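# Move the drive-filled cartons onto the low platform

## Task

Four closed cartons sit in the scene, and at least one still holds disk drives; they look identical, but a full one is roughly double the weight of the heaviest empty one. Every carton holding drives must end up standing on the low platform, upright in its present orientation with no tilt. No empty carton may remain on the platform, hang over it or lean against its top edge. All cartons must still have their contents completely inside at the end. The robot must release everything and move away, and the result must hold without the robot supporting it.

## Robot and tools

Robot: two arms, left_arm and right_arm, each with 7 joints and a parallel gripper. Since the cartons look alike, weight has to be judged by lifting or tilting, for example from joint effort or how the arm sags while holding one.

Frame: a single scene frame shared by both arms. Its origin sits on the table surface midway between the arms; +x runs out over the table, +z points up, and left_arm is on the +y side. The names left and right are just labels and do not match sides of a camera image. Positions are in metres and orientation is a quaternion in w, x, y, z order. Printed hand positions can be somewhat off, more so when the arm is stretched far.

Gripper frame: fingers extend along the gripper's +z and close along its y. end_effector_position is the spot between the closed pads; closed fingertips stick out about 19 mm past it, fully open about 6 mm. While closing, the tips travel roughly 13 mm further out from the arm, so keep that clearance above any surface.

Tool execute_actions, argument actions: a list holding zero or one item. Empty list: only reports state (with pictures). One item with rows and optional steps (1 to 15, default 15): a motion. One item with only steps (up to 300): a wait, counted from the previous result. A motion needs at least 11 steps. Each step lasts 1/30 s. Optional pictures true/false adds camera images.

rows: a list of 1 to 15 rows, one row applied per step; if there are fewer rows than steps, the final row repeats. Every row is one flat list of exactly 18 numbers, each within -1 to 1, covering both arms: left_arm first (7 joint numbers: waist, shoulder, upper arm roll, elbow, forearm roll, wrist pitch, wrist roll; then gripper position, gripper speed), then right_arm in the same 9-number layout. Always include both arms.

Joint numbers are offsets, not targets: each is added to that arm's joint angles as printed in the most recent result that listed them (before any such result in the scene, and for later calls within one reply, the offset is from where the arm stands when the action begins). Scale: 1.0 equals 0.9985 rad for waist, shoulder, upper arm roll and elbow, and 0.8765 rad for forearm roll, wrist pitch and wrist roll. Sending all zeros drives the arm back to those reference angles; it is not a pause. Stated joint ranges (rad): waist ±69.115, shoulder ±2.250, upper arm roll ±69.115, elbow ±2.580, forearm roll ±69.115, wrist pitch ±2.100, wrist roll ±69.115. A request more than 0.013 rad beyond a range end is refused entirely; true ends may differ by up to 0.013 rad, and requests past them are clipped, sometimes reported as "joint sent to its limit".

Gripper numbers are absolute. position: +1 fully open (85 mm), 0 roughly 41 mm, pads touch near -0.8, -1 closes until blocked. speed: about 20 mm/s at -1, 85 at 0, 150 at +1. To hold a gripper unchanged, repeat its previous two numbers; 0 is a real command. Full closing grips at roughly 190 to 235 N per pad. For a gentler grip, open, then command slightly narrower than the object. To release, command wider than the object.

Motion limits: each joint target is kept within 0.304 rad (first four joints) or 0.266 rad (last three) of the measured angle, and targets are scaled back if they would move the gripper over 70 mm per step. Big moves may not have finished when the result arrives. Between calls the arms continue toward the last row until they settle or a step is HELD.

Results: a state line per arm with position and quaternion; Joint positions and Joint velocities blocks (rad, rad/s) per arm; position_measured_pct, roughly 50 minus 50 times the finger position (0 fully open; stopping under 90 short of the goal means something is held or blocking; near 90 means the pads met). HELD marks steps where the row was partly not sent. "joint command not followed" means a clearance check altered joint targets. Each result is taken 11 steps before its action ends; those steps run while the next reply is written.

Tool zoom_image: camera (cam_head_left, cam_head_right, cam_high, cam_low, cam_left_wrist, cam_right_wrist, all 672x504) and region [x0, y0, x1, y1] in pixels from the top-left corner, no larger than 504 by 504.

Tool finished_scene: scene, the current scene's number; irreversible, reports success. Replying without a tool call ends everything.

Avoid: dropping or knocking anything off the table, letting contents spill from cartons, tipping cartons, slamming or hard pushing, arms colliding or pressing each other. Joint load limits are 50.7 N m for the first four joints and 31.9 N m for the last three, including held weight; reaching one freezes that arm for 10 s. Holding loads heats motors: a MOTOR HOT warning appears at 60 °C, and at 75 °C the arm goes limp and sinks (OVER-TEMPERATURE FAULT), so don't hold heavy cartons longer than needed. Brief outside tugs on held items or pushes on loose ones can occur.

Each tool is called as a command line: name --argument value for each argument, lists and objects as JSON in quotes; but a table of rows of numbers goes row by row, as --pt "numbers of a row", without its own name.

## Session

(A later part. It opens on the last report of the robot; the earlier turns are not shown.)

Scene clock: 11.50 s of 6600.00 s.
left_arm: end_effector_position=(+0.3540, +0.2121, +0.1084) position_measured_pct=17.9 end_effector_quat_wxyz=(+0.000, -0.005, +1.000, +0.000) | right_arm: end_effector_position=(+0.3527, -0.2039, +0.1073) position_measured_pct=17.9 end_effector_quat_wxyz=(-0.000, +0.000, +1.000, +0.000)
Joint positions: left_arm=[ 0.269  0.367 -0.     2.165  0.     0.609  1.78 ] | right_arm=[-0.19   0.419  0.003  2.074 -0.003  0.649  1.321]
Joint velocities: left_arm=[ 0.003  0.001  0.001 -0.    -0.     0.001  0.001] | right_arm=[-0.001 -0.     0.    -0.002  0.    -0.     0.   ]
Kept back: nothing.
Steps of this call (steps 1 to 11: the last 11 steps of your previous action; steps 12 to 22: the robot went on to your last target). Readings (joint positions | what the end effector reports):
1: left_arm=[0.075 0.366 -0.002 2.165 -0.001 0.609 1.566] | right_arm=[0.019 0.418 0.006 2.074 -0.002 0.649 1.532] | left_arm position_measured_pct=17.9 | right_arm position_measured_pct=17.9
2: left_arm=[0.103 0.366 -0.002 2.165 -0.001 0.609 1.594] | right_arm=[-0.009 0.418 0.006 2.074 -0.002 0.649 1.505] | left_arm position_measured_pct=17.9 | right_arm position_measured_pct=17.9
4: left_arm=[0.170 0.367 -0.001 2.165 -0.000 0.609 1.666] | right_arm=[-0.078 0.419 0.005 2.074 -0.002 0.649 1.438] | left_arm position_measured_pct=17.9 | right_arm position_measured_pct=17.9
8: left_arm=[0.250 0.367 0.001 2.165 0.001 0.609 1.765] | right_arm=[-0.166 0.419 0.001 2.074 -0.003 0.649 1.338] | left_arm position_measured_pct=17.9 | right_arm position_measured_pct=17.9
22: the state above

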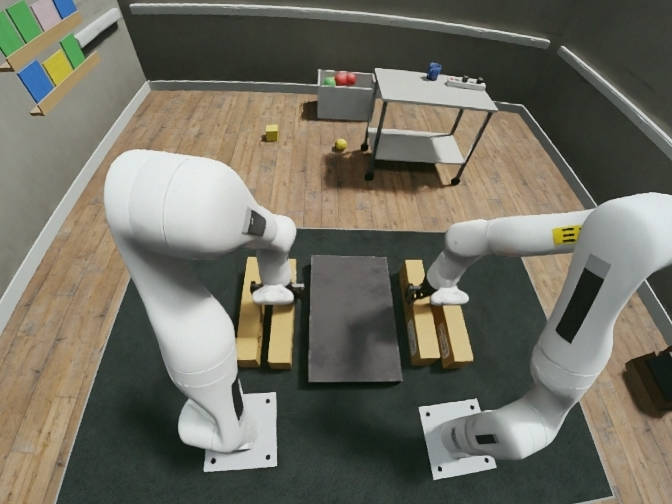

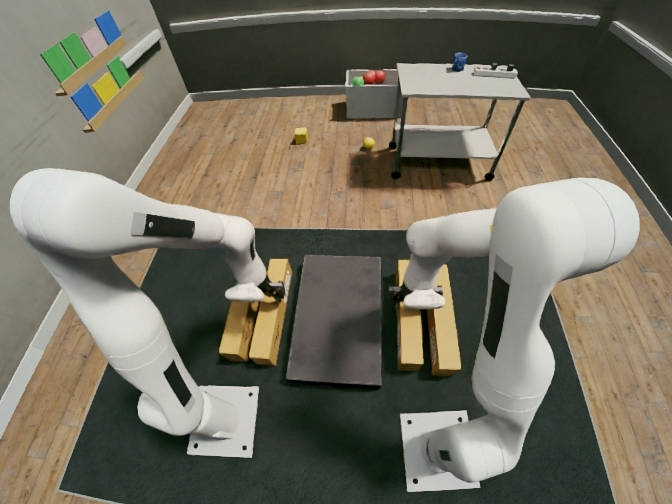

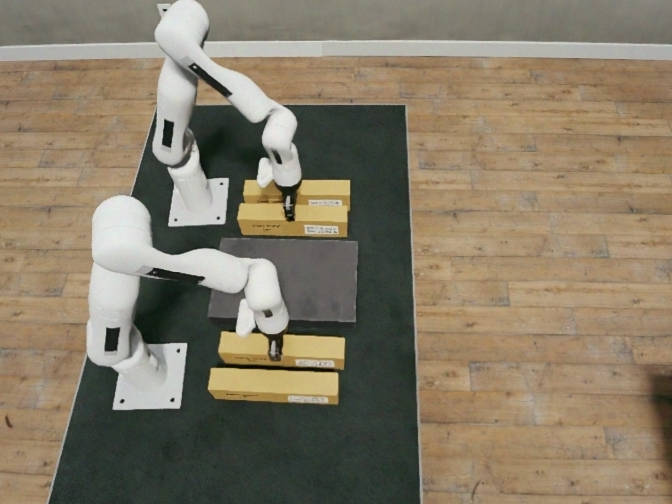

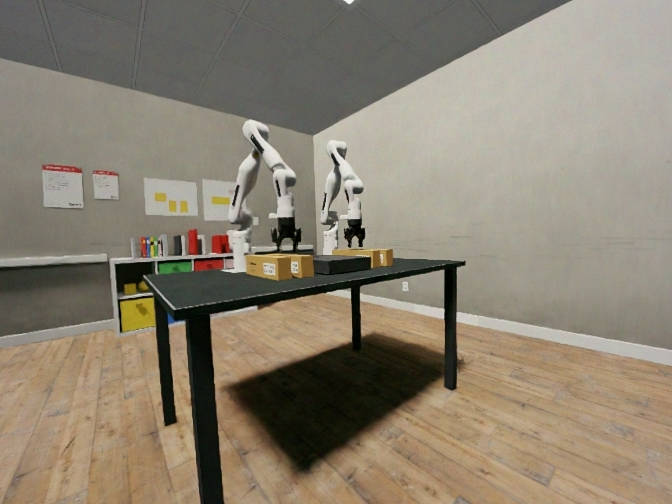

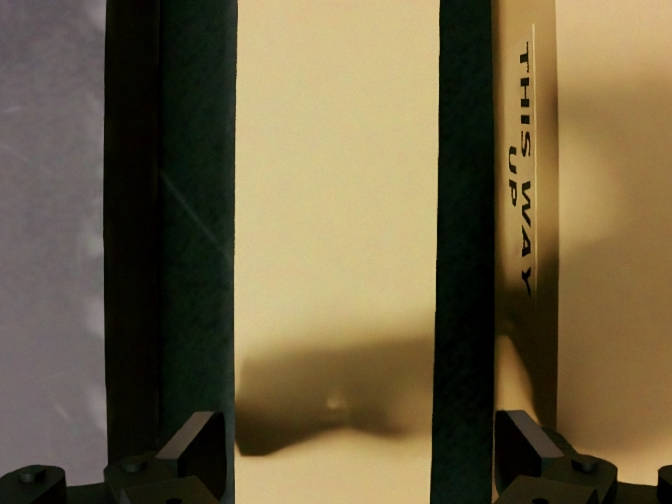

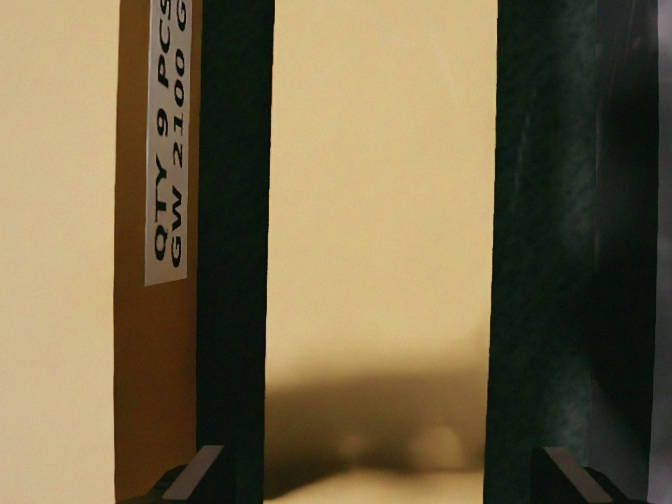

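execute_actions --actions '[{"rows":[[0.02,0,0,0,0,0,0,0.65,0,0,0,0,0,0,0,0,0.65,0],[0.02,0,0,0,0,0,0,0.65,0,0,0,0,0,0,0,0,0.65,0],[0.02,0,0,0,0,0,0,0.65,0,0,0,0,0,0,0,0,0.65,0],[0.02,0.143,0,0.062,0,-0.234,0,0.65,0,0,0.132,0,0.057,0,-0.216,0,0.65,0]]}]'

execute_actions --actions '[{"steps":20}]'

execute_actions --actions '[{"rows":[[0,0,0,0,0,0,0,-1,0,0,0,0,0,0,0,0,-1,0]]}]'

execute_actions --actions '[{"rows":[[0,-0.05,0,-0.018,0,0.078,0,-1,0,0,-0.05,0,-0.018,0,0.078,0,-1,0]]}]'

execute_actions --actions '[{"steps":25}]'

Scene clock: 12.33 s of 6600.00 s.
left_arm: end_effector_position=(+0.3520, +0.2060, +0.1078) position_measured_pct=17.9 end_effector_quat_wxyz=(-0.000, +0.004, +1.000, -0.000) | right_arm: end_effector_position=(+0.3526, -0.2039, +0.1067) position_measured_pct=17.9 end_effector_quat_wxyz=(-0.001, +0.000, +1.000, -0.000)
Joint positions: left_arm=[0.288 0.369 0.    2.166 0.    0.608 1.78 ] | right_arm=[-0.19   0.421  0.003  2.075 -0.003  0.648  1.321]
Joint velocities: left_arm=[-0.013  0.112  0.034  0.039  0.009 -0.112  0.   ] | right_arm=[-0.     0.107  0.001  0.035 -0.    -0.114  0.   ]
Steps of this call (steps 1 to 15: the robot went on to your last target; steps 16 to 21: nothing new was sent; steps 22 to 25: the first 4 steps of this action). Readings (joint positions | what the end effector reports):
22: left_arm=[0.271 0.367 -0.001 2.165 -0.000 0.609 1.780] | right_arm=[-0.190 0.419 0.003 2.074 -0.003 0.649 1.321] | left_arm position_measured_pct=17.9 | right_arm position_measured_pct=17.9
23: left_arm=[0.278 0.367 -0.001 2.165 -0.000 0.609 1.780] | right_arm=[-0.190 0.419 0.003 2.074 -0.003 0.649 1.321] | left_arm position_measured_pct=17.9 | right_arm position_measured_pct=17.9
25: the state above

Scene clock: 13.00 s of 6600.00 s.
left_arm: end_effector_position=(+0.3505, +0.2061, +0.0519) position_measured_pct=17.9 end_effector_quat_wxyz=(+0.000, +0.005, +1.000, -0.000) | right_arm: end_effector_position=(+0.3517, -0.2044, +0.0504) position_measured_pct=17.9 end_effector_quat_wxyz=(+0.000, +0.000, +1.000, -0.000)
Joint positions: left_arm=[ 0.289  0.51  -0.     2.227  0.     0.404  1.78 ] | right_arm=[-0.19   0.551  0.003  2.131 -0.003  0.46   1.321]
Joint velocities: left_arm=[ 0.     0.003 -0.001  0.    -0.002 -0.    -0.001] | right_arm=[-0.002  0.002  0.    -0.001 -0.    -0.    -0.   ]
Kept back: nothing.
Steps of this call (steps 1 to 11: the last 11 steps of your previous action; steps 12 to 20: the robot went on to your last target). Readings (joint positions | what the end effector reports):
1: left_arm=[0.287 0.376 0.001 2.168 0.000 0.601 1.780] | right_arm=[-0.190 0.427 0.003 2.077 -0.003 0.640 1.321] | left_arm position_measured_pct=17.9 | right_arm position_measured_pct=17.9
2: left_arm=[0.287 0.388 0.000 2.173 0.000 0.586 1.780] | right_arm=[-0.190 0.440 0.003 2.082 -0.003 0.625 1.321] | left_arm position_measured_pct=17.9 | right_arm position_measured_pct=17.9
4: left_arm=[0.288 0.429 -0.000 2.190 0.000 0.531 1.780] | right_arm=[-0.190 0.481 0.003 2.099 -0.003 0.571 1.321] | left_arm position_measured_pct=17.9 | right_arm position_measured_pct=17.9
8: left_arm=[0.289 0.498 -0.000 2.223 0.000 0.418 1.780] | right_arm=[-0.190 0.542 0.003 2.128 -0.003 0.469 1.321] | left_arm position_measured_pct=17.9 | right_arm position_measured_pct=17.9
20: the state above

Scene clock: 13.13 s of 6600.00 s.
left_arm: end_effector_position=(+0.3506, +0.2061, +0.0519) position_measured_pct=22.2 end_effector_quat_wxyz=(+0.000, +0.005, +1.000, -0.000) | right_arm: end_effector_position=(+0.3517, -0.2044, +0.0505) position_measured_pct=22.2 end_effector_quat_wxyz=(+0.000, +0.000, +1.000, -0.000)
Joint positions: left_arm=[ 0.289  0.51  -0.     2.227  0.     0.404  1.78 ] | right_arm=[-0.19   0.551  0.003  2.131 -0.003  0.46   1.321]
Joint velocities: left_arm=[ 0.     0.001 -0.    -0.    -0.001  0.001  0.   ] | right_arm=[-0.001  0.001 -0.     0.001  0.    -0.     0.   ]
Steps of this call (steps 1 to 4: the first 4 steps of this action). Readings (joint positions | what the end effector reports):
1: left_arm=[0.289 0.510 -0.000 2.227 0.000 0.404 1.780] | right_arm=[-0.190 0.551 0.003 2.131 -0.003 0.460 1.321] | left_arm position_measured_pct=17.9 | right_arm position_measured_pct=17.9
2: left_arm=[0.289 0.509 -0.000 2.227 0.000 0.404 1.780] | right_arm=[-0.190 0.550 0.003 2.131 -0.003 0.460 1.321] | left_arm position_measured_pct=18.3 | right_arm position_measured_pct=18.3
4: the state above

Scene clock: 13.63 s of 6600.00 s.
left_arm: end_effector_position=(+0.3494, +0.2057, +0.0632) position_measured_pct=36.1 end_effector_quat_wxyz=(-0.001, +0.006, +1.000, -0.000) | right_arm: end_effector_position=(+0.3500, -0.2058, +0.0623) position_measured_pct=35.3 end_effector_quat_wxyz=(-0.002, +0.002, +1.000, -0.001)
Joint positions: left_arm=[0.29  0.478 0.    2.219 0.    0.445 1.78 ] | right_arm=[-0.188  0.52   0.004  2.124 -0.003  0.501  1.32 ]
Joint velocities: left_arm=[ 0.002 -0.354  0.004 -0.135  0.004  0.545  0.   ] | right_arm=[ 0.005 -0.357  0.007 -0.131 -0.002  0.558 -0.007]
Steps of this call (steps 1 to 11: the last 11 steps of your previous action; steps 12 to 15: the first 4 steps of this action, its rows measured from where the robot was after step 11). Readings (joint positions | what the end effector reports):
11: left_arm=[0.290 0.507 0.001 2.227 0.001 0.405 1.780] | right_arm=[-0.188 0.548 0.005 2.131 -0.003 0.461 1.320] | left_arm position_measured_pct=36.1 | right_arm position_measured_pct=35.3
12: left_arm=[0.290 0.506 0.001 2.227 0.001 0.406 1.780] | right_arm=[-0.188 0.547 0.005 2.131 -0.003 0.462 1.320] | left_arm position_measured_pct=36.1 | right_arm position_measured_pct=35.3
13: left_arm=[0.290 0.502 0.001 2.226 0.000 0.412 1.780] | right_arm=[-0.188 0.543 0.005 2.130 -0.002 0.468 1.320] | left_arm position_measured_pct=36.1 | right_arm position_measured_pct=35.3
15: the state above

Scene clock: 14.47 s of 6600.00 s.
left_arm: end_effector_position=(+0.3477, +0.2057, +0.0685) position_measured_pct=36.1 end_effector_quat_wxyz=(-0.004, +0.006, +1.000, +0.001) | right_arm: end_effector_position=(+0.3484, -0.2067, +0.0682) position_measured_pct=35.3 end_effector_quat_wxyz=(-0.006, +0.003, +1.000, -0.002)
Joint positions: left_arm=[0.29  0.465 0.001 2.212 0.001 0.473 1.78 ] | right_arm=[-0.188  0.507  0.005  2.117 -0.003  0.53   1.32 ]
Joint velocities: left_arm=[-0.     0.    -0.002 -0.    -0.001 -0.001 -0.   ] | right_arm=[-0.002 -0.    -0.    -0.    -0.     0.    -0.   ]
Kept back: nothing.
Steps of this call (steps 1 to 11: the last 11 steps of your previous action; steps 12 to 25: the robot went on to your last target). Readings (joint positions | what the end effector reports):
1: left_arm=[0.290 0.470 0.001 2.215 0.001 0.460 1.780] | right_arm=[-0.188 0.511 0.005 2.120 -0.003 0.517 1.320] | left_arm position_measured_pct=36.1 | right_arm position_measured_pct=35.3
2: left_arm=[0.290 0.466 0.001 2.213 0.001 0.469 1.780] | right_arm=[-0.188 0.508 0.005 2.117 -0.003 0.525 1.320] | left_arm position_measured_pct=36.1 | right_arm position_measured_pct=35.3
4: left_arm=[0.290 0.467 0.001 2.212 0.001 0.473 1.780] | right_arm=[-0.188 0.508 0.005 2.117 -0.003 0.529 1.320] | left_arm position_measured_pct=36.1 | right_arm position_measured_pct=35.3
8: left_arm=[0.290 0.466 0.001 2.213 0.001 0.473 1.780] | right_arm=[-0.188 0.508 0.005 2.117 -0.003 0.530 1.320] | left_arm position_measured_pct=36.1 | right_arm position_measured_pct=35.3
25: the state above

execute_actions --actions '[{"rows":[[0,-0.152,0,-0.078,0,0.245,0,-1,0,0,-0.14,0,-0.073,0,0.22,0,-1,0]]}]'

execute_actions --actions '[{"rows":[[0,-0.008,0,-0.003,0,0,0,-1,0,-0.28,0.062,0,-0.136,0,0.068,-0.32,-1,0]]}]'

execute_actions --actions '[{"steps":22}]' --pictures true

Scene clock: 15.53 s of 6600.00 s.
left_arm: end_effector_position=(+0.3496, +0.2053, +0.0833) position_measured_pct=36.1 end_effector_quat_wxyz=(-0.002, +0.006, +1.000, +0.000) | right_arm: end_effector_position=(+0.3501, -0.2061, +0.0841) position_measured_pct=35.3 end_effector_quat_wxyz=(-0.004, +0.002, +1.000, -0.001)
Joint positions: left_arm=[0.29  0.427 0.001 2.197 0.001 0.522 1.78 ] | right_arm=[-0.188  0.47   0.005  2.101 -0.003  0.578  1.32 ]
Joint velocities: left_arm=[-0.    -0.605 -0.    -0.291  0.     0.84   0.   ] | right_arm=[ 0.    -0.6   -0.001 -0.295 -0.     0.83   0.   ]
Steps of this call (steps 1 to 15: the robot went on to your last target; steps 16 to 28: nothing new was sent; steps 29 to 32: the first 4 steps of this action). Readings (joint positions | what the end effector reports):
29: left_arm=[0.290 0.464 0.001 2.212 0.001 0.474 1.780] | right_arm=[-0.188 0.506 0.005 2.117 -0.003 0.531 1.320] | left_arm position_measured_pct=36.1 | right_arm position_measured_pct=35.3
30: left_arm=[0.290 0.457 0.001 2.210 0.001 0.482 1.780] | right_arm=[-0.188 0.499 0.005 2.115 -0.003 0.539 1.320] | left_arm position_measured_pct=36.1 | right_arm position_measured_pct=35.3
32: the state above

Scene clock: 16.03 s of 6600.00 s.
left_arm: end_effector_position=(+0.3483, +0.2056, +0.1275) position_measured_pct=36.1 end_effector_quat_wxyz=(-0.005, +0.006, +1.000, +0.001) | right_arm: end_effector_position=(+0.3524, -0.1933, +0.1266) position_measured_pct=35.3 end_effector_quat_wxyz=(-0.005, -0.000, +1.000, -0.003)
Joint positions: left_arm=[0.29  0.323 0.001 2.141 0.001 0.688 1.78 ] | right_arm=[-0.226  0.388  0.009  2.035 -0.     0.731  1.289]
Joint velocities: left_arm=[-0.    -0.005 -0.001  0.006 -0.001  0.004  0.   ] | right_arm=[-0.603  0.174  0.018 -0.253  0.006  0.127 -0.54 ]
Steps of this call (steps 1 to 11: the last 11 steps of your previous action; steps 12 to 15: the first 4 steps of this action, its rows measured from where the robot was after step 11). Readings (joint positions | what the end effector reports):
11: left_arm=[0.290 0.323 0.001 2.140 0.001 0.688 1.780] | right_arm=[-0.188 0.377 0.005 2.049 -0.003 0.723 1.320] | left_arm position_measured_pct=36.1 | right_arm position_measured_pct=35.3
12: left_arm=[0.290 0.323 0.001 2.140 0.001 0.688 1.780] | right_arm=[-0.189 0.377 0.005 2.049 -0.002 0.723 1.319] | left_arm position_measured_pct=36.1 | right_arm position_measured_pct=35.3
13: left_arm=[0.290 0.324 0.001 2.140 0.001 0.687 1.780] | right_arm=[-0.196 0.379 0.007 2.046 -0.001 0.724 1.314] | left_arm position_measured_pct=36.1 | right_arm position_measured_pct=35.3
15: the state above

Scene clock: 16.77 s of 6600.00 s.
left_arm: end_effector_position=(+0.3483, +0.2056, +0.1276) position_measured_pct=36.1 end_effector_quat_wxyz=(-0.005, +0.006, +1.000, +0.001) | right_arm: end_effector_position=(+0.3548, -0.0898, +0.1278) position_measured_pct=35.3 end_effector_quat_wxyz=(-0.004, +0.003, +1.000, -0.002)
Joint positions: left_arm=[0.29  0.323 0.001 2.141 0.001 0.688 1.78 ] | right_arm=[-0.467  0.449  0.005  1.919 -0.003  0.782  1.039]
Joint velocities: left_arm=[-0.  0. -0. -0. -0. -0. -0.] | right_arm=[-0.003  0.001  0.    -0.     0.    -0.     0.   ]
Kept back: nothing.
Steps of this call (steps 1 to 11: the last 11 steps of your previous action; steps 12 to 22: the robot went on to your last target). Readings (joint positions | what the end effector reports):
1: left_arm=[0.290 0.323 0.001 2.141 0.001 0.688 1.780] | right_arm=[-0.249 0.394 0.010 2.025 -0.000 0.736 1.268] | left_arm position_measured_pct=36.1 | right_arm position_measured_pct=35.3
2: left_arm=[0.290 0.323 0.001 2.141 0.001 0.688 1.780] | right_arm=[-0.277 0.402 0.010 2.012 -0.000 0.741 1.242] | left_arm position_measured_pct=36.1 | right_arm position_measured_pct=35.3
4: left_arm=[0.290 0.323 0.001 2.141 0.001 0.688 1.780] | right_arm=[-0.340 0.419 0.008 1.982 -0.001 0.754 1.176] | left_arm position_measured_pct=36.1 | right_arm position_measured_pct=35.3
8: left_arm=[0.290 0.323 0.001 2.141 0.001 0.688 1.780] | right_arm=[-0.438 0.441 0.002 1.930 -0.005 0.775 1.065] | left_arm position_measured_pct=36.1 | right_arm position_measured_pct=35.3
22: the state above

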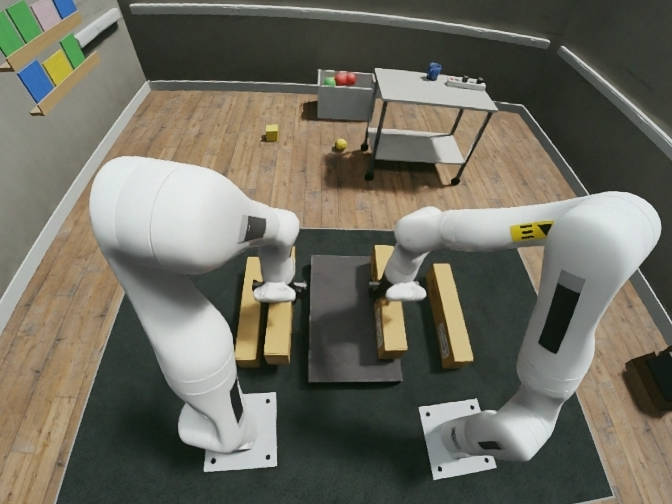

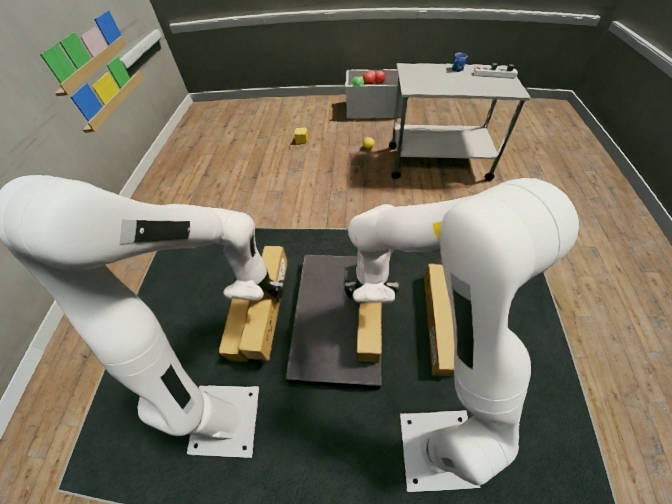

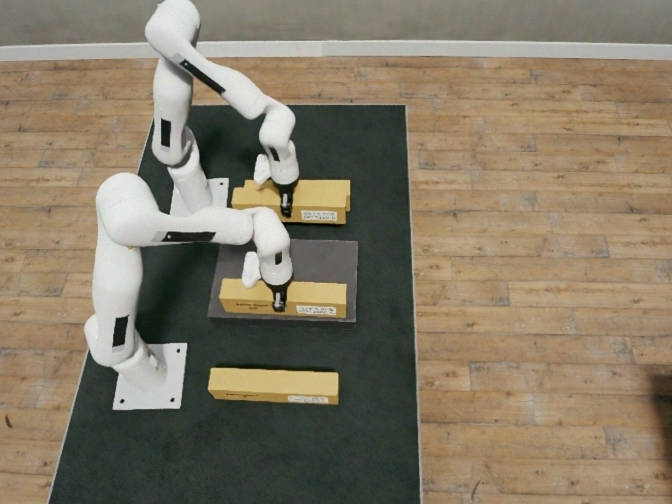

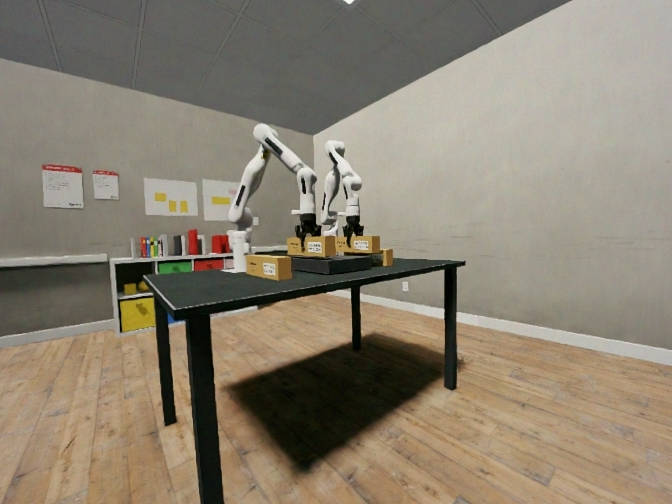

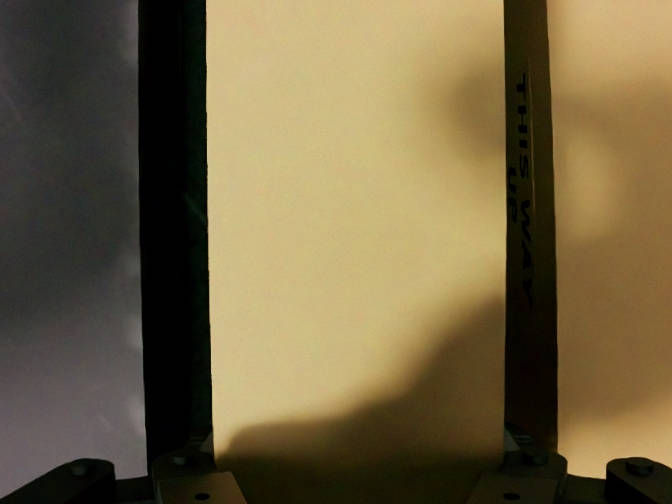

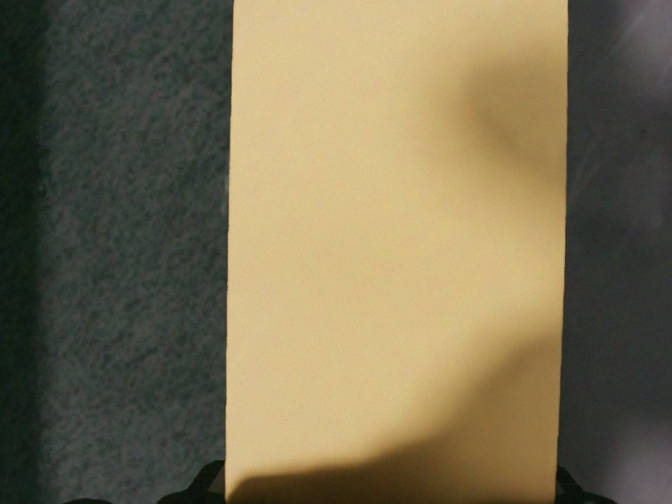

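execute_actions --actions '[{"rows":[[0,-0.008,0,-0.004,0,0,0,-1,0,-0.016,0.034,0,0.025,0,-0.092,-0.015,-1,0]]}]'

execute_actions --actions '[{"steps":14}]' --pictures true

Scene clock: 17.43 s of 6600.00 s.
left_arm: end_effector_position=(+0.3480, +0.2057, +0.1276) position_measured_pct=36.1 end_effector_quat_wxyz=(-0.005, +0.006, +1.000, +0.001) | right_arm: end_effector_position=(+0.3541, -0.0857, +0.1111) position_measured_pct=35.3 end_effector_quat_wxyz=(-0.002, +0.002, +1.000, -0.002)
Joint positions: left_arm=[0.29  0.322 0.001 2.142 0.001 0.688 1.78 ] | right_arm=[-0.479  0.48   0.006  1.938 -0.002  0.728  1.03 ]
Joint velocities: left_arm=[-0.     0.001 -0.001  0.001  0.001  0.001 -0.   ] | right_arm=[-0.105  0.297 -0.024  0.234 -0.002 -0.506 -0.124]
Steps of this call (steps 1 to 15: the robot went on to your last target; step 16: nothing new was sent; steps 17 to 20: the first 4 steps of this action). Readings (joint positions | what the end effector reports):
17: left_arm=[0.290 0.323 0.001 2.142 0.001 0.688 1.780] | right_arm=[-0.468 0.450 0.005 1.919 -0.003 0.781 1.039] | left_arm position_measured_pct=36.1 | right_arm position_measured_pct=35.3
18: left_arm=[0.290 0.322 0.001 2.142 0.001 0.688 1.780] | right_arm=[-0.470 0.456 0.006 1.922 -0.002 0.771 1.037] | left_arm position_measured_pct=36.1 | right_arm position_measured_pct=35.3
20: the state above

Scene clock: 17.90 s of 6600.00 s.
left_arm: end_effector_position=(+0.3480, +0.2057, +0.1276) position_measured_pct=36.1 end_effector_quat_wxyz=(-0.005, +0.006, +1.000, +0.001) | right_arm: end_effector_position=(+0.3554, -0.0847, +0.1112) position_measured_pct=35.3 end_effector_quat_wxyz=(+0.004, +0.003, +1.000, +0.001)
Joint positions: left_arm=[0.29  0.322 0.001 2.142 0.001 0.688 1.78 ] | right_arm=[-0.481  0.476  0.007  1.946 -0.001  0.711  1.026]
Joint velocities: left_arm=[ 0.     0.     0.002 -0.     0.002  0.     0.   ] | right_arm=[ 0. -0. -0. -0. -0.  0. -0.]
Kept back: nothing.
Steps of this call (steps 1 to 11: the last 11 steps of your previous action; steps 12 to 14: the robot went on to your last target). Readings (joint positions | what the end effector reports):
1: left_arm=[0.290 0.322 0.001 2.142 0.001 0.688 1.780] | right_arm=[-0.480 0.479 0.007 1.942 -0.001 0.719 1.027] | left_arm position_measured_pct=36.1 | right_arm position_measured_pct=35.3
2: left_arm=[0.290 0.322 0.001 2.142 0.001 0.688 1.780] | right_arm=[-0.480 0.476 0.007 1.944 -0.001 0.714 1.027] | left_arm position_measured_pct=36.1 | right_arm position_measured_pct=35.3
4: left_arm=[0.290 0.322 0.001 2.142 0.001 0.688 1.780] | right_arm=[-0.480 0.476 0.007 1.946 -0.001 0.712 1.026] | left_arm position_measured_pct=36.1 | right_arm position_measured_pct=35.3
8: left_arm=[0.290 0.322 0.001 2.142 0.001 0.688 1.780] | right_arm=[-0.481 0.476 0.007 1.946 -0.001 0.711 1.026] | left_arm position_measured_pct=36.1 | right_arm position_measured_pct=35.3
14: the state above

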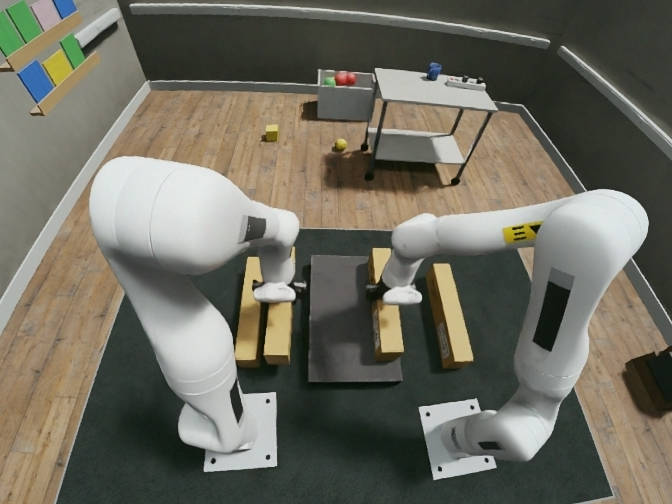

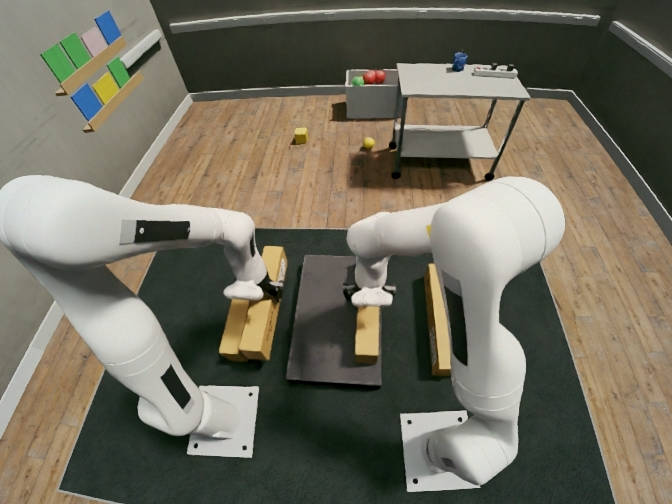

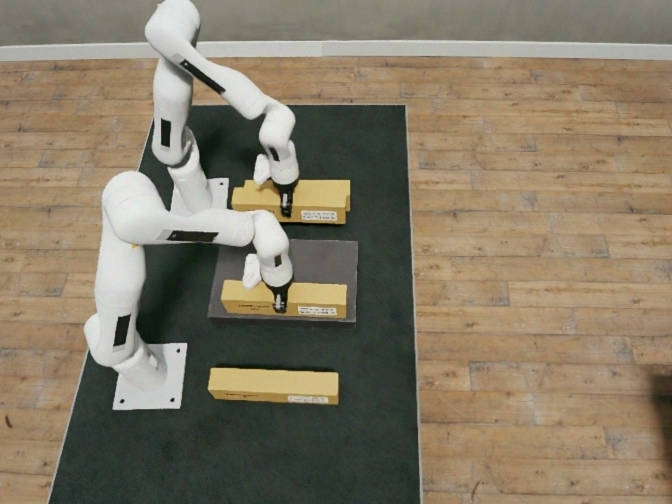

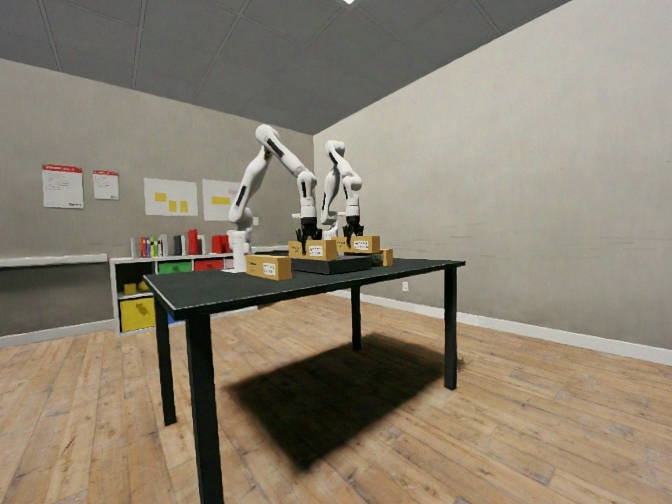

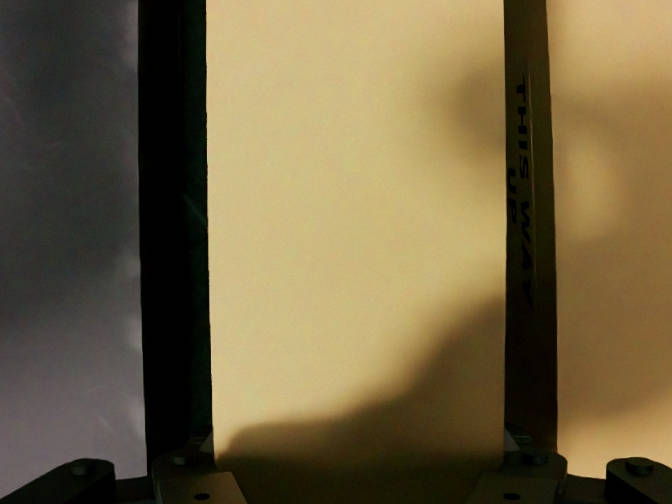

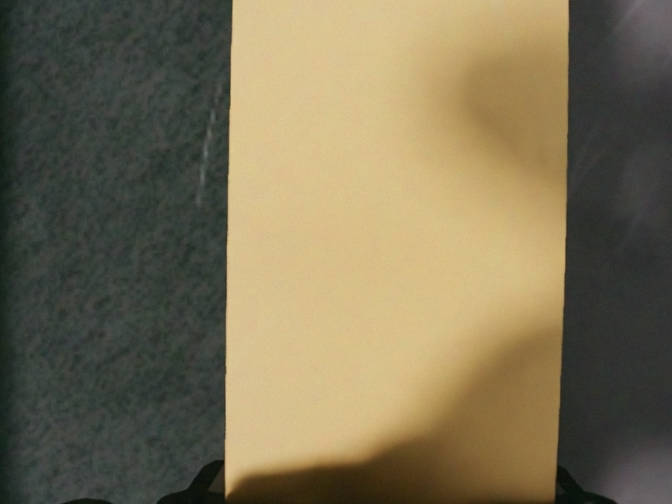

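execute_actions --actions '[{"rows":[[0,-0.02,0,-0.012,0,0.015,0,-1,0,0,0,0,0,0,0,0,0.65,0]],"steps":12}]'

execute_actions --actions '[{"rows":[[0,-0.008,0,-0.004,0,0,0,-1,0,0,-0.13,0,-0.1,0,0.26,0,0.65,0]]}]'

execute_actions --actions '[{"rows":[[0,-0.008,0,-0.004,0,0,0,-1,0,0.95,-0.05,0,0,0,0.05,0,0.65,0]]}]'

execute_actions --actions '[{"rows":[[0.448,0.185,0,-0.358,0,0.177,0.512,-1,0,0.75,0,0,0,0,0,0,0.65,0]]}]'

execute_actions --actions '[{"steps":40}]' --pictures true

Scene clock: 18.90 s of 6600.00 s.
left_arm: end_effector_position=(+0.3482, +0.2057, +0.1281) position_measured_pct=36.1 end_effector_quat_wxyz=(-0.005, +0.006, +1.000, +0.001) | right_arm: end_effector_position=(+0.3554, -0.0850, +0.1116) position_measured_pct=35.3 end_effector_quat_wxyz=(+0.004, +0.003, +1.000, +0.001)
Joint positions: left_arm=[0.29  0.321 0.001 2.142 0.001 0.689 1.78 ] | right_arm=[-0.48   0.475  0.007  1.946 -0.001  0.712  1.026]
Joint velocities: left_arm=[-0.001 -0.103 -0.002 -0.031  0.001  0.086  0.001] | right_arm=[ 0.031 -0.076 -0.001  0.031 -0.004  0.021  0.008]
Steps of this call (steps 1 to 29: the robot went on to your last target; step 30: the first step of this action). Readings (joint positions | what the end effector reports):
30: the state above

Scene clock: 19.40 s of 6600.00 s.
left_arm: end_effector_position=(+0.3492, +0.2055, +0.1329) position_measured_pct=36.1 end_effector_quat_wxyz=(-0.003, +0.006, +1.000, +0.000) | right_arm: end_effector_position=(+0.3569, -0.0837, +0.1316) position_measured_pct=17.9 end_effector_quat_wxyz=(+0.006, +0.003, +1.000, +0.003)
Joint positions: left_arm=[0.29  0.31  0.001 2.136 0.001 0.701 1.78 ] | right_arm=[-0.481  0.438  0.007  1.921 -0.001  0.769  1.026]
Joint velocities: left_arm=[-0.    -0.    -0.001  0.004  0.001  0.002  0.001] | right_arm=[-0.001 -0.604 -0.    -0.441  0.     0.99   0.   ]
Steps of this call (steps 1 to 11: the last 11 steps of your previous action; steps 12 to 15: the first 4 steps of this action, its rows measured from where the robot was after step 11). Readings (joint positions | what the end effector reports):
11: left_arm=[0.290 0.310 0.001 2.135 0.001 0.701 1.780] | right_arm=[-0.481 0.476 0.007 1.946 -0.001 0.711 1.026] | left_arm position_measured_pct=36.1 | right_arm position_measured_pct=17.9
12: left_arm=[0.290 0.310 0.001 2.135 0.001 0.701 1.780] | right_arm=[-0.481 0.474 0.007 1.945 -0.001 0.713 1.026] | left_arm position_measured_pct=36.1 | right_arm position_measured_pct=17.9
13: left_arm=[0.290 0.310 0.001 2.136 0.001 0.701 1.780] | right_arm=[-0.481 0.468 0.007 1.942 -0.001 0.722 1.026] | left_arm position_measured_pct=36.1 | right_arm position_measured_pct=17.9
15: the state above

Scene clock: 19.90 s of 6600.00 s.
left_arm: end_effector_position=(+0.3487, +0.2056, +0.1328) position_measured_pct=36.1 end_effector_quat_wxyz=(-0.003, +0.006, +1.000, +0.000) | right_arm: end_effector_position=(+0.3599, -0.0985, +0.1886) position_measured_pct=17.9 end_effector_quat_wxyz=(+0.005, +0.022, +1.000, +0.003)
Joint positions: left_arm=[0.29  0.31  0.001 2.137 0.001 0.701 1.78 ] | right_arm=[-0.442  0.34   0.005  1.846 -0.002  0.944  1.026]
Joint velocities: left_arm=[-0.    -0.     0.     0.003 -0.001  0.001  0.   ] | right_arm=[ 0.612 -0.097 -0.005 -0.002 -0.001  0.08   0.   ]
Steps of this call (steps 1 to 11: the last 11 steps of your previous action; steps 12 to 15: the first 4 steps of this action, its rows measured from where the robot was after step 11). Readings (joint positions | what the end effector reports):
11: left_arm=[0.290 0.310 0.001 2.136 0.001 0.701 1.780] | right_arm=[-0.481 0.347 0.007 1.846 -0.001 0.939 1.026] | left_arm position_measured_pct=36.1 | right_arm position_measured_pct=17.9
12: left_arm=[0.290 0.310 0.001 2.136 0.001 0.701 1.780] | right_arm=[-0.479 0.347 0.007 1.846 -0.001 0.939 1.026] | left_arm position_measured_pct=36.1 | right_arm position_measured_pct=17.9
13: left_arm=[0.290 0.310 0.001 2.137 0.001 0.701 1.780] | right_arm=[-0.472 0.345 0.006 1.846 -0.002 0.940 1.026] | left_arm position_measured_pct=36.1 | right_arm position_measured_pct=17.9
15: the state above

Scene clock: 20.40 s of 6600.00 s.
left_arm: end_effector_position=(+0.3523, +0.1933, +0.1303) position_measured_pct=36.1 end_effector_quat_wxyz=(-0.009, +0.010, +1.000, +0.003) | right_arm: end_effector_position=(+0.3916, -0.2922, +0.2017) position_measured_pct=17.9 end_effector_quat_wxyz=(+0.007, +0.266, +0.964, +0.001)
Joint positions: left_arm=[ 0.329  0.336 -0.003  2.106 -0.001  0.72   1.808] | right_arm=[ 0.053  0.307  0.007  1.846 -0.001  0.975  1.026]
Joint velocities: left_arm=[ 0.607  0.406 -0.019 -0.54  -0.006  0.295  0.494] | right_arm=[ 1.034  0.003 -0.    -0.003 -0.    -0.007  0.   ]
Steps of this call (steps 1 to 11: the last 11 steps of your previous action; steps 12 to 15: the first 4 steps of this action, its rows measured from where the robot was after step 11). Readings (joint positions | what the end effector reports):
11: left_arm=[0.290 0.310 0.001 2.137 0.001 0.701 1.780] | right_arm=[-0.085 0.309 0.007 1.846 -0.001 0.973 1.026] | left_arm position_measured_pct=36.1 | right_arm position_measured_pct=17.9
12: left_arm=[0.292 0.311 0.000 2.136 0.001 0.701 1.780] | right_arm=[-0.051 0.308 0.007 1.846 -0.001 0.974 1.026] | left_arm position_measured_pct=36.1 | right_arm position_measured_pct=17.9
13: left_arm=[0.299 0.316 -0.001 2.131 -0.000 0.705 1.785] | right_arm=[-0.017 0.307 0.007 1.846 -0.001 0.975 1.026] | left_arm position_measured_pct=36.1 | right_arm position_measured_pct=17.9
15: the state above

Scene clock: 21.73 s of 6600.00 s.
left_arm: end_effector_position=(+0.3634, +0.0105, +0.1347) position_measured_pct=36.1 end_effector_quat_wxyz=(-0.002, +0.005, +1.000, +0.001) | right_arm: end_effector_position=(+0.3076, -0.5146, +0.2012) position_measured_pct=17.9 end_effector_quat_wxyz=(+0.007, +0.544, +0.839, -0.001)
Joint positions: left_arm=[0.738 0.505 0.    1.785 0.001 0.856 2.228] | right_arm=[ 0.663  0.309  0.007  1.846 -0.001  0.973  1.026]
Joint velocities: left_arm=[ 0.     0.001 -0.001 -0.    -0.002 -0.    -0.   ] | right_arm=[ 0.001  0.     0.    -0.     0.    -0.    -0.   ]
Kept back: nothing.
Steps of this call (steps 1 to 11: the last 11 steps of your previous action; steps 12 to 40: the robot went on to your last target). Readings (joint positions | what the end effector reports):
1: left_arm=[0.352 0.351 -0.003 2.085 -0.001 0.731 1.827] | right_arm=[0.087 0.308 0.007 1.845 -0.001 0.974 1.026] | left_arm position_measured_pct=36.1 | right_arm position_measured_pct=17.9
2: left_arm=[0.380 0.369 -0.004 2.059 -0.002 0.744 1.851] | right_arm=[0.122 0.308 0.007 1.845 -0.001 0.974 1.026] | left_arm position_measured_pct=36.1 | right_arm position_measured_pct=17.9
4: left_arm=[0.441 0.398 -0.002 2.004 -0.000 0.766 1.903] | right_arm=[0.191 0.308 0.007 1.845 -0.001 0.974 1.026] | left_arm position_measured_pct=36.1 | right_arm position_measured_pct=17.9
8: left_arm=[0.563 0.445 -0.002 1.911 -0.000 0.803 2.023] | right_arm=[0.329 0.309 0.007 1.845 -0.001 0.973 1.026] | left_arm position_measured_pct=36.1 | right_arm position_measured_pct=17.9
40: the state above

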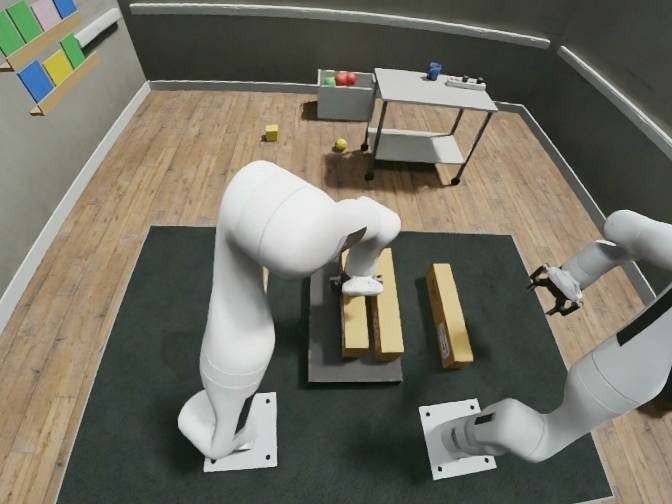

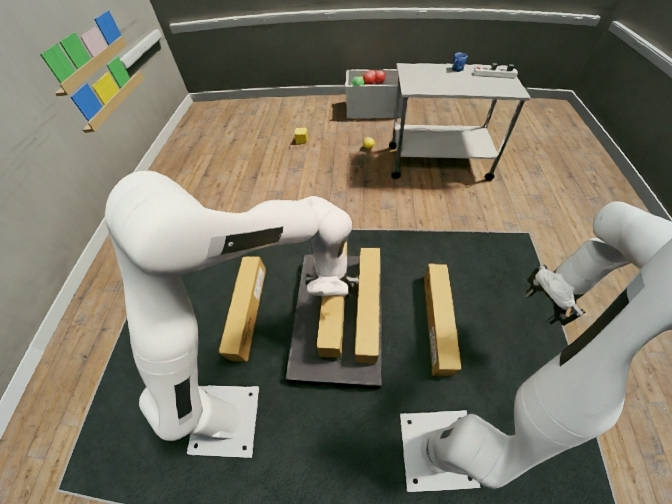

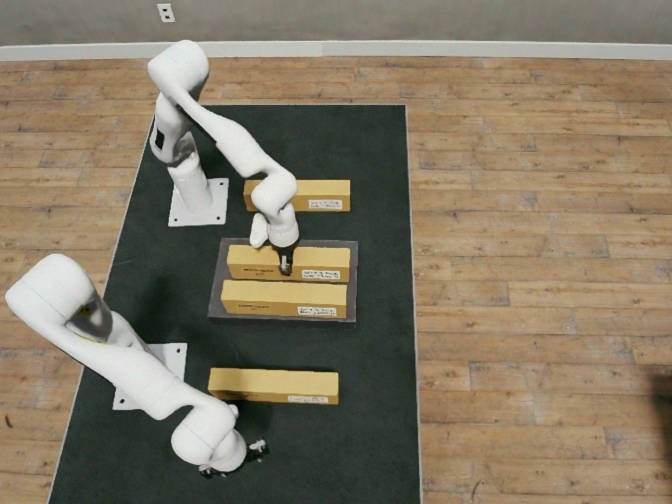

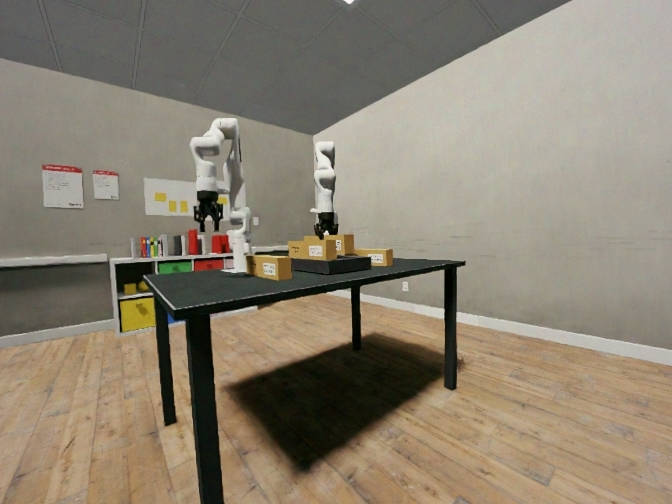

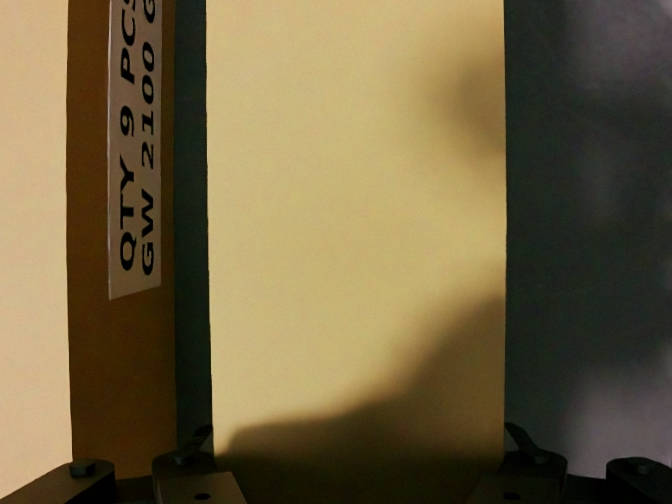

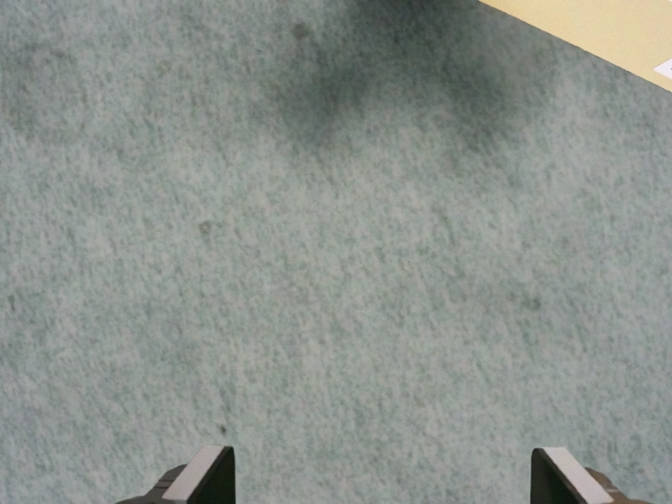

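execute_actions --actions '[{"rows":[[0.016,0.027,0,0.023,0,-0.078,0.018,-1,0,0,0,0,0,0,0,0,0.65,0]]}]'

execute_actions --actions '[{"rows":[[0,0,0,0,0,0,0,0.65,0,0,0,0,0,0,0,0,0.65,0]],"steps":12}]'

execute_actions --actions '[{"rows":[[0,-0.1,0,-0.085,0,0.21,0,0.65,0,0,0,0,0,0,0,0,0.65,0]]}]'

execute_actions --actions '[{"rows":[[-0.742,-0.166,0,0.383,0,-0.247,-0.84,0.65,0,0,0,0,0,0,0,0,0.65,0]]}]'

execute_actions --actions '[{"steps":38}]'

Scene clock: 22.30 s of 6600.00 s.
left_arm: end_effector_position=(+0.3609, +0.0064, +0.1174) position_measured_pct=36.1 end_effector_quat_wxyz=(-0.001, +0.005, +1.000, +0.001) | right_arm: end_effector_position=(+0.3076, -0.5146, +0.2012) position_measured_pct=17.9 end_effector_quat_wxyz=(+0.007, +0.544, +0.839, -0.001)
Joint positions: left_arm=[ 0.75   0.534 -0.001  1.805  0.     0.805  2.24 ] | right_arm=[ 0.663  0.309  0.007  1.846 -0.001  0.973  1.026]
Joint velocities: left_arm=[ 0.092  0.263  0.035  0.247  0.029 -0.51   0.121] | right_arm=[ 0.001  0.001  0.    -0.001 -0.     0.    -0.   ]
Steps of this call (steps 1 to 13: the robot went on to your last target; steps 14 to 17: the first 4 steps of this action). Readings (joint positions | what the end effector reports):
14: left_arm=[0.738 0.506 0.000 1.786 0.001 0.854 2.229] | right_arm=[0.664 0.309 0.007 1.846 -0.001 0.973 1.026] | left_arm position_measured_pct=36.1 | right_arm position_measured_pct=17.9
15: left_arm=[0.741 0.512 -0.001 1.789 0.000 0.845 2.231] | right_arm=[0.663 0.309 0.007 1.846 -0.001 0.973 1.026] | left_arm position_measured_pct=36.1 | right_arm position_measured_pct=17.9
17: the state above

Scene clock: 22.70 s of 6600.00 s.
left_arm: end_effector_position=(+0.3598, +0.0050, +0.1126) position_measured_pct=36.1 end_effector_quat_wxyz=(+0.000, +0.004, +1.000, -0.000) | right_arm: end_effector_position=(+0.3076, -0.5146, +0.2012) position_measured_pct=17.9 end_effector_quat_wxyz=(+0.007, +0.544, +0.839, -0.001)
Joint positions: left_arm=[ 0.753  0.541 -0.     1.813  0.001  0.788  2.244] | right_arm=[ 0.663  0.309  0.007  1.846 -0.001  0.973  1.026]
Joint velocities: left_arm=[-0.006  0.071  0.001  0.005  0.001  0.008 -0.001] | right_arm=[-0.002  0.     0.    -0.    -0.    -0.    -0.   ]
Steps of this call (steps 1 to 11: the last 11 steps of your previous action; step 12: the first step of this action, its rows measured from where the robot was after step 11). Readings (joint positions | what the end effector reports):
11: left_arm=[0.753 0.539 -0.000 1.813 0.001 0.787 2.244] | right_arm=[0.663 0.309 0.007 1.846 -0.001 0.973 1.026] | left_arm position_measured_pct=36.1 | right_arm position_measured_pct=17.9
12: the state above

Scene clock: 23.20 s of 6600.00 s.
left_arm: end_effector_position=(+0.3613, +0.0038, +0.1359) position_measured_pct=17.9 end_effector_quat_wxyz=(+0.002, +0.004, +1.000, -0.002) | right_arm: end_effector_position=(+0.3077, -0.5146, +0.2012) position_measured_pct=17.9 end_effector_quat_wxyz=(+0.007, +0.544, +0.839, -0.001)
Joint positions: left_arm=[ 0.753  0.502 -0.     1.785  0.001  0.848  2.244] | right_arm=[ 0.663  0.309  0.007  1.846 -0.001  0.973  1.026]
Joint velocities: left_arm=[-0.001 -0.598 -0.002 -0.485  0.     1.04  -0.   ] | right_arm=[ 0.001 -0.    -0.     0.001 -0.    -0.     0.   ]
Steps of this call (steps 1 to 11: the last 11 steps of your previous action; steps 12 to 15: the first 4 steps of this action, its rows measured from where the robot was after step 11). Readings (joint positions | what the end effector reports):
11: left_arm=[0.753 0.540 -0.000 1.813 0.001 0.787 2.244] | right_arm=[0.663 0.309 0.007 1.846 -0.001 0.973 1.026] | left_arm position_measured_pct=17.9 | right_arm position_measured_pct=17.9
12: left_arm=[0.753 0.538 -0.000 1.812 0.001 0.789 2.244] | right_arm=[0.663 0.309 0.007 1.846 -0.001 0.973 1.026] | left_arm position_measured_pct=17.9 | right_arm position_measured_pct=17.9
13: left_arm=[0.753 0.532 -0.000 1.808 0.001 0.799 2.244] | right_arm=[0.663 0.309 0.007 1.846 -0.001 0.973 1.026] | left_arm position_measured_pct=17.9 | right_arm position_measured_pct=17.9
15: the state above

Scene clock: 23.70 s of 6600.00 s.
left_arm: end_effector_position=(+0.3649, +0.0206, +0.1781) position_measured_pct=17.9 end_effector_quat_wxyz=(+0.005, +0.000, +1.000, -0.005) | right_arm: end_effector_position=(+0.3077, -0.5146, +0.2012) position_measured_pct=17.9 end_effector_quat_wxyz=(+0.007, +0.544, +0.839, -0.001)
Joint positions: left_arm=[0.714 0.418 0.003 1.762 0.002 0.948 2.216] | right_arm=[ 0.663  0.309  0.007  1.846 -0.001  0.973  1.026]
Joint velocities: left_arm=[-0.613 -0.334  0.004  0.569  0.001 -0.402 -0.494] | right_arm=[-0.     0.    -0.    -0.002 -0.    -0.001 -0.   ]
Steps of this call (steps 1 to 11: the last 11 steps of your previous action; steps 12 to 15: the first 4 steps of this action, its rows measured from where the robot was after step 11). Readings (joint positions | what the end effector reports):
11: left_arm=[0.753 0.441 -0.000 1.728 0.001 0.972 2.244] | right_arm=[0.663 0.309 0.007 1.846 -0.001 0.973 1.026] | left_arm position_measured_pct=17.9 | right_arm position_measured_pct=17.9
12: left_arm=[0.751 0.439 0.000 1.729 0.001 0.971 2.244] | right_arm=[0.663 0.309 0.007 1.846 -0.001 0.973 1.026] | left_arm position_measured_pct=17.9 | right_arm position_measured_pct=17.9
13: left_arm=[0.745 0.435 0.001 1.734 0.002 0.967 2.239] | right_arm=[0.663 0.309 0.007 1.846 -0.001 0.973 1.026] | left_arm position_measured_pct=17.9 | right_arm position_measured_pct=17.9
15: the state above

Scene clock: 24.97 s of 6600.00 s.
left_arm: end_effector_position=(+0.3658, +0.2959, +0.1499) position_measured_pct=17.9 end_effector_quat_wxyz=(+0.001, +0.002, +1.000, -0.000) | right_arm: end_effector_position=(+0.3077, -0.5146, +0.2012) position_measured_pct=17.9 end_effector_quat_wxyz=(+0.007, +0.544, +0.839, -0.001)
Joint positions: left_arm=[ 0.012  0.275 -0.     2.11   0.001  0.755  1.508] | right_arm=[ 0.663  0.309  0.007  1.846 -0.001  0.973  1.026]
Joint velocities: left_arm=[-0.002 -0.     0.001 -0.     0.     0.001  0.   ] | right_arm=[-0.001  0.001 -0.     0.    -0.    -0.001 -0.   ]
Kept back: nothing.
Steps of this call (steps 1 to 11: the last 11 steps of your previous action; steps 12 to 38: the robot went on to your last target). Readings (joint positions | what the end effector reports):
1: left_arm=[0.691 0.406 0.003 1.783 0.002 0.932 2.197] | right_arm=[0.663 0.309 0.007 1.846 -0.001 0.973 1.026] | left_arm position_measured_pct=17.9 | right_arm position_measured_pct=17.9
2: left_arm=[0.662 0.392 0.003 1.810 0.002 0.914 2.173] | right_arm=[0.663 0.309 0.007 1.846 -0.001 0.973 1.026] | left_arm position_measured_pct=17.9 | right_arm position_measured_pct=17.9
4: left_arm=[0.602 0.368 0.001 1.868 0.001 0.881 2.121] | right_arm=[0.663 0.309 0.007 1.846 -0.001 0.973 1.026] | left_arm position_measured_pct=17.9 | right_arm position_measured_pct=17.9
8: left_arm=[0.473 0.333 0.001 1.964 0.001 0.831 2.010] | right_arm=[0.663 0.309 0.007 1.846 -0.001 0.973 1.026] | left_arm position_measured_pct=17.9 | right_arm position_measured_pct=17.9
38: the state above


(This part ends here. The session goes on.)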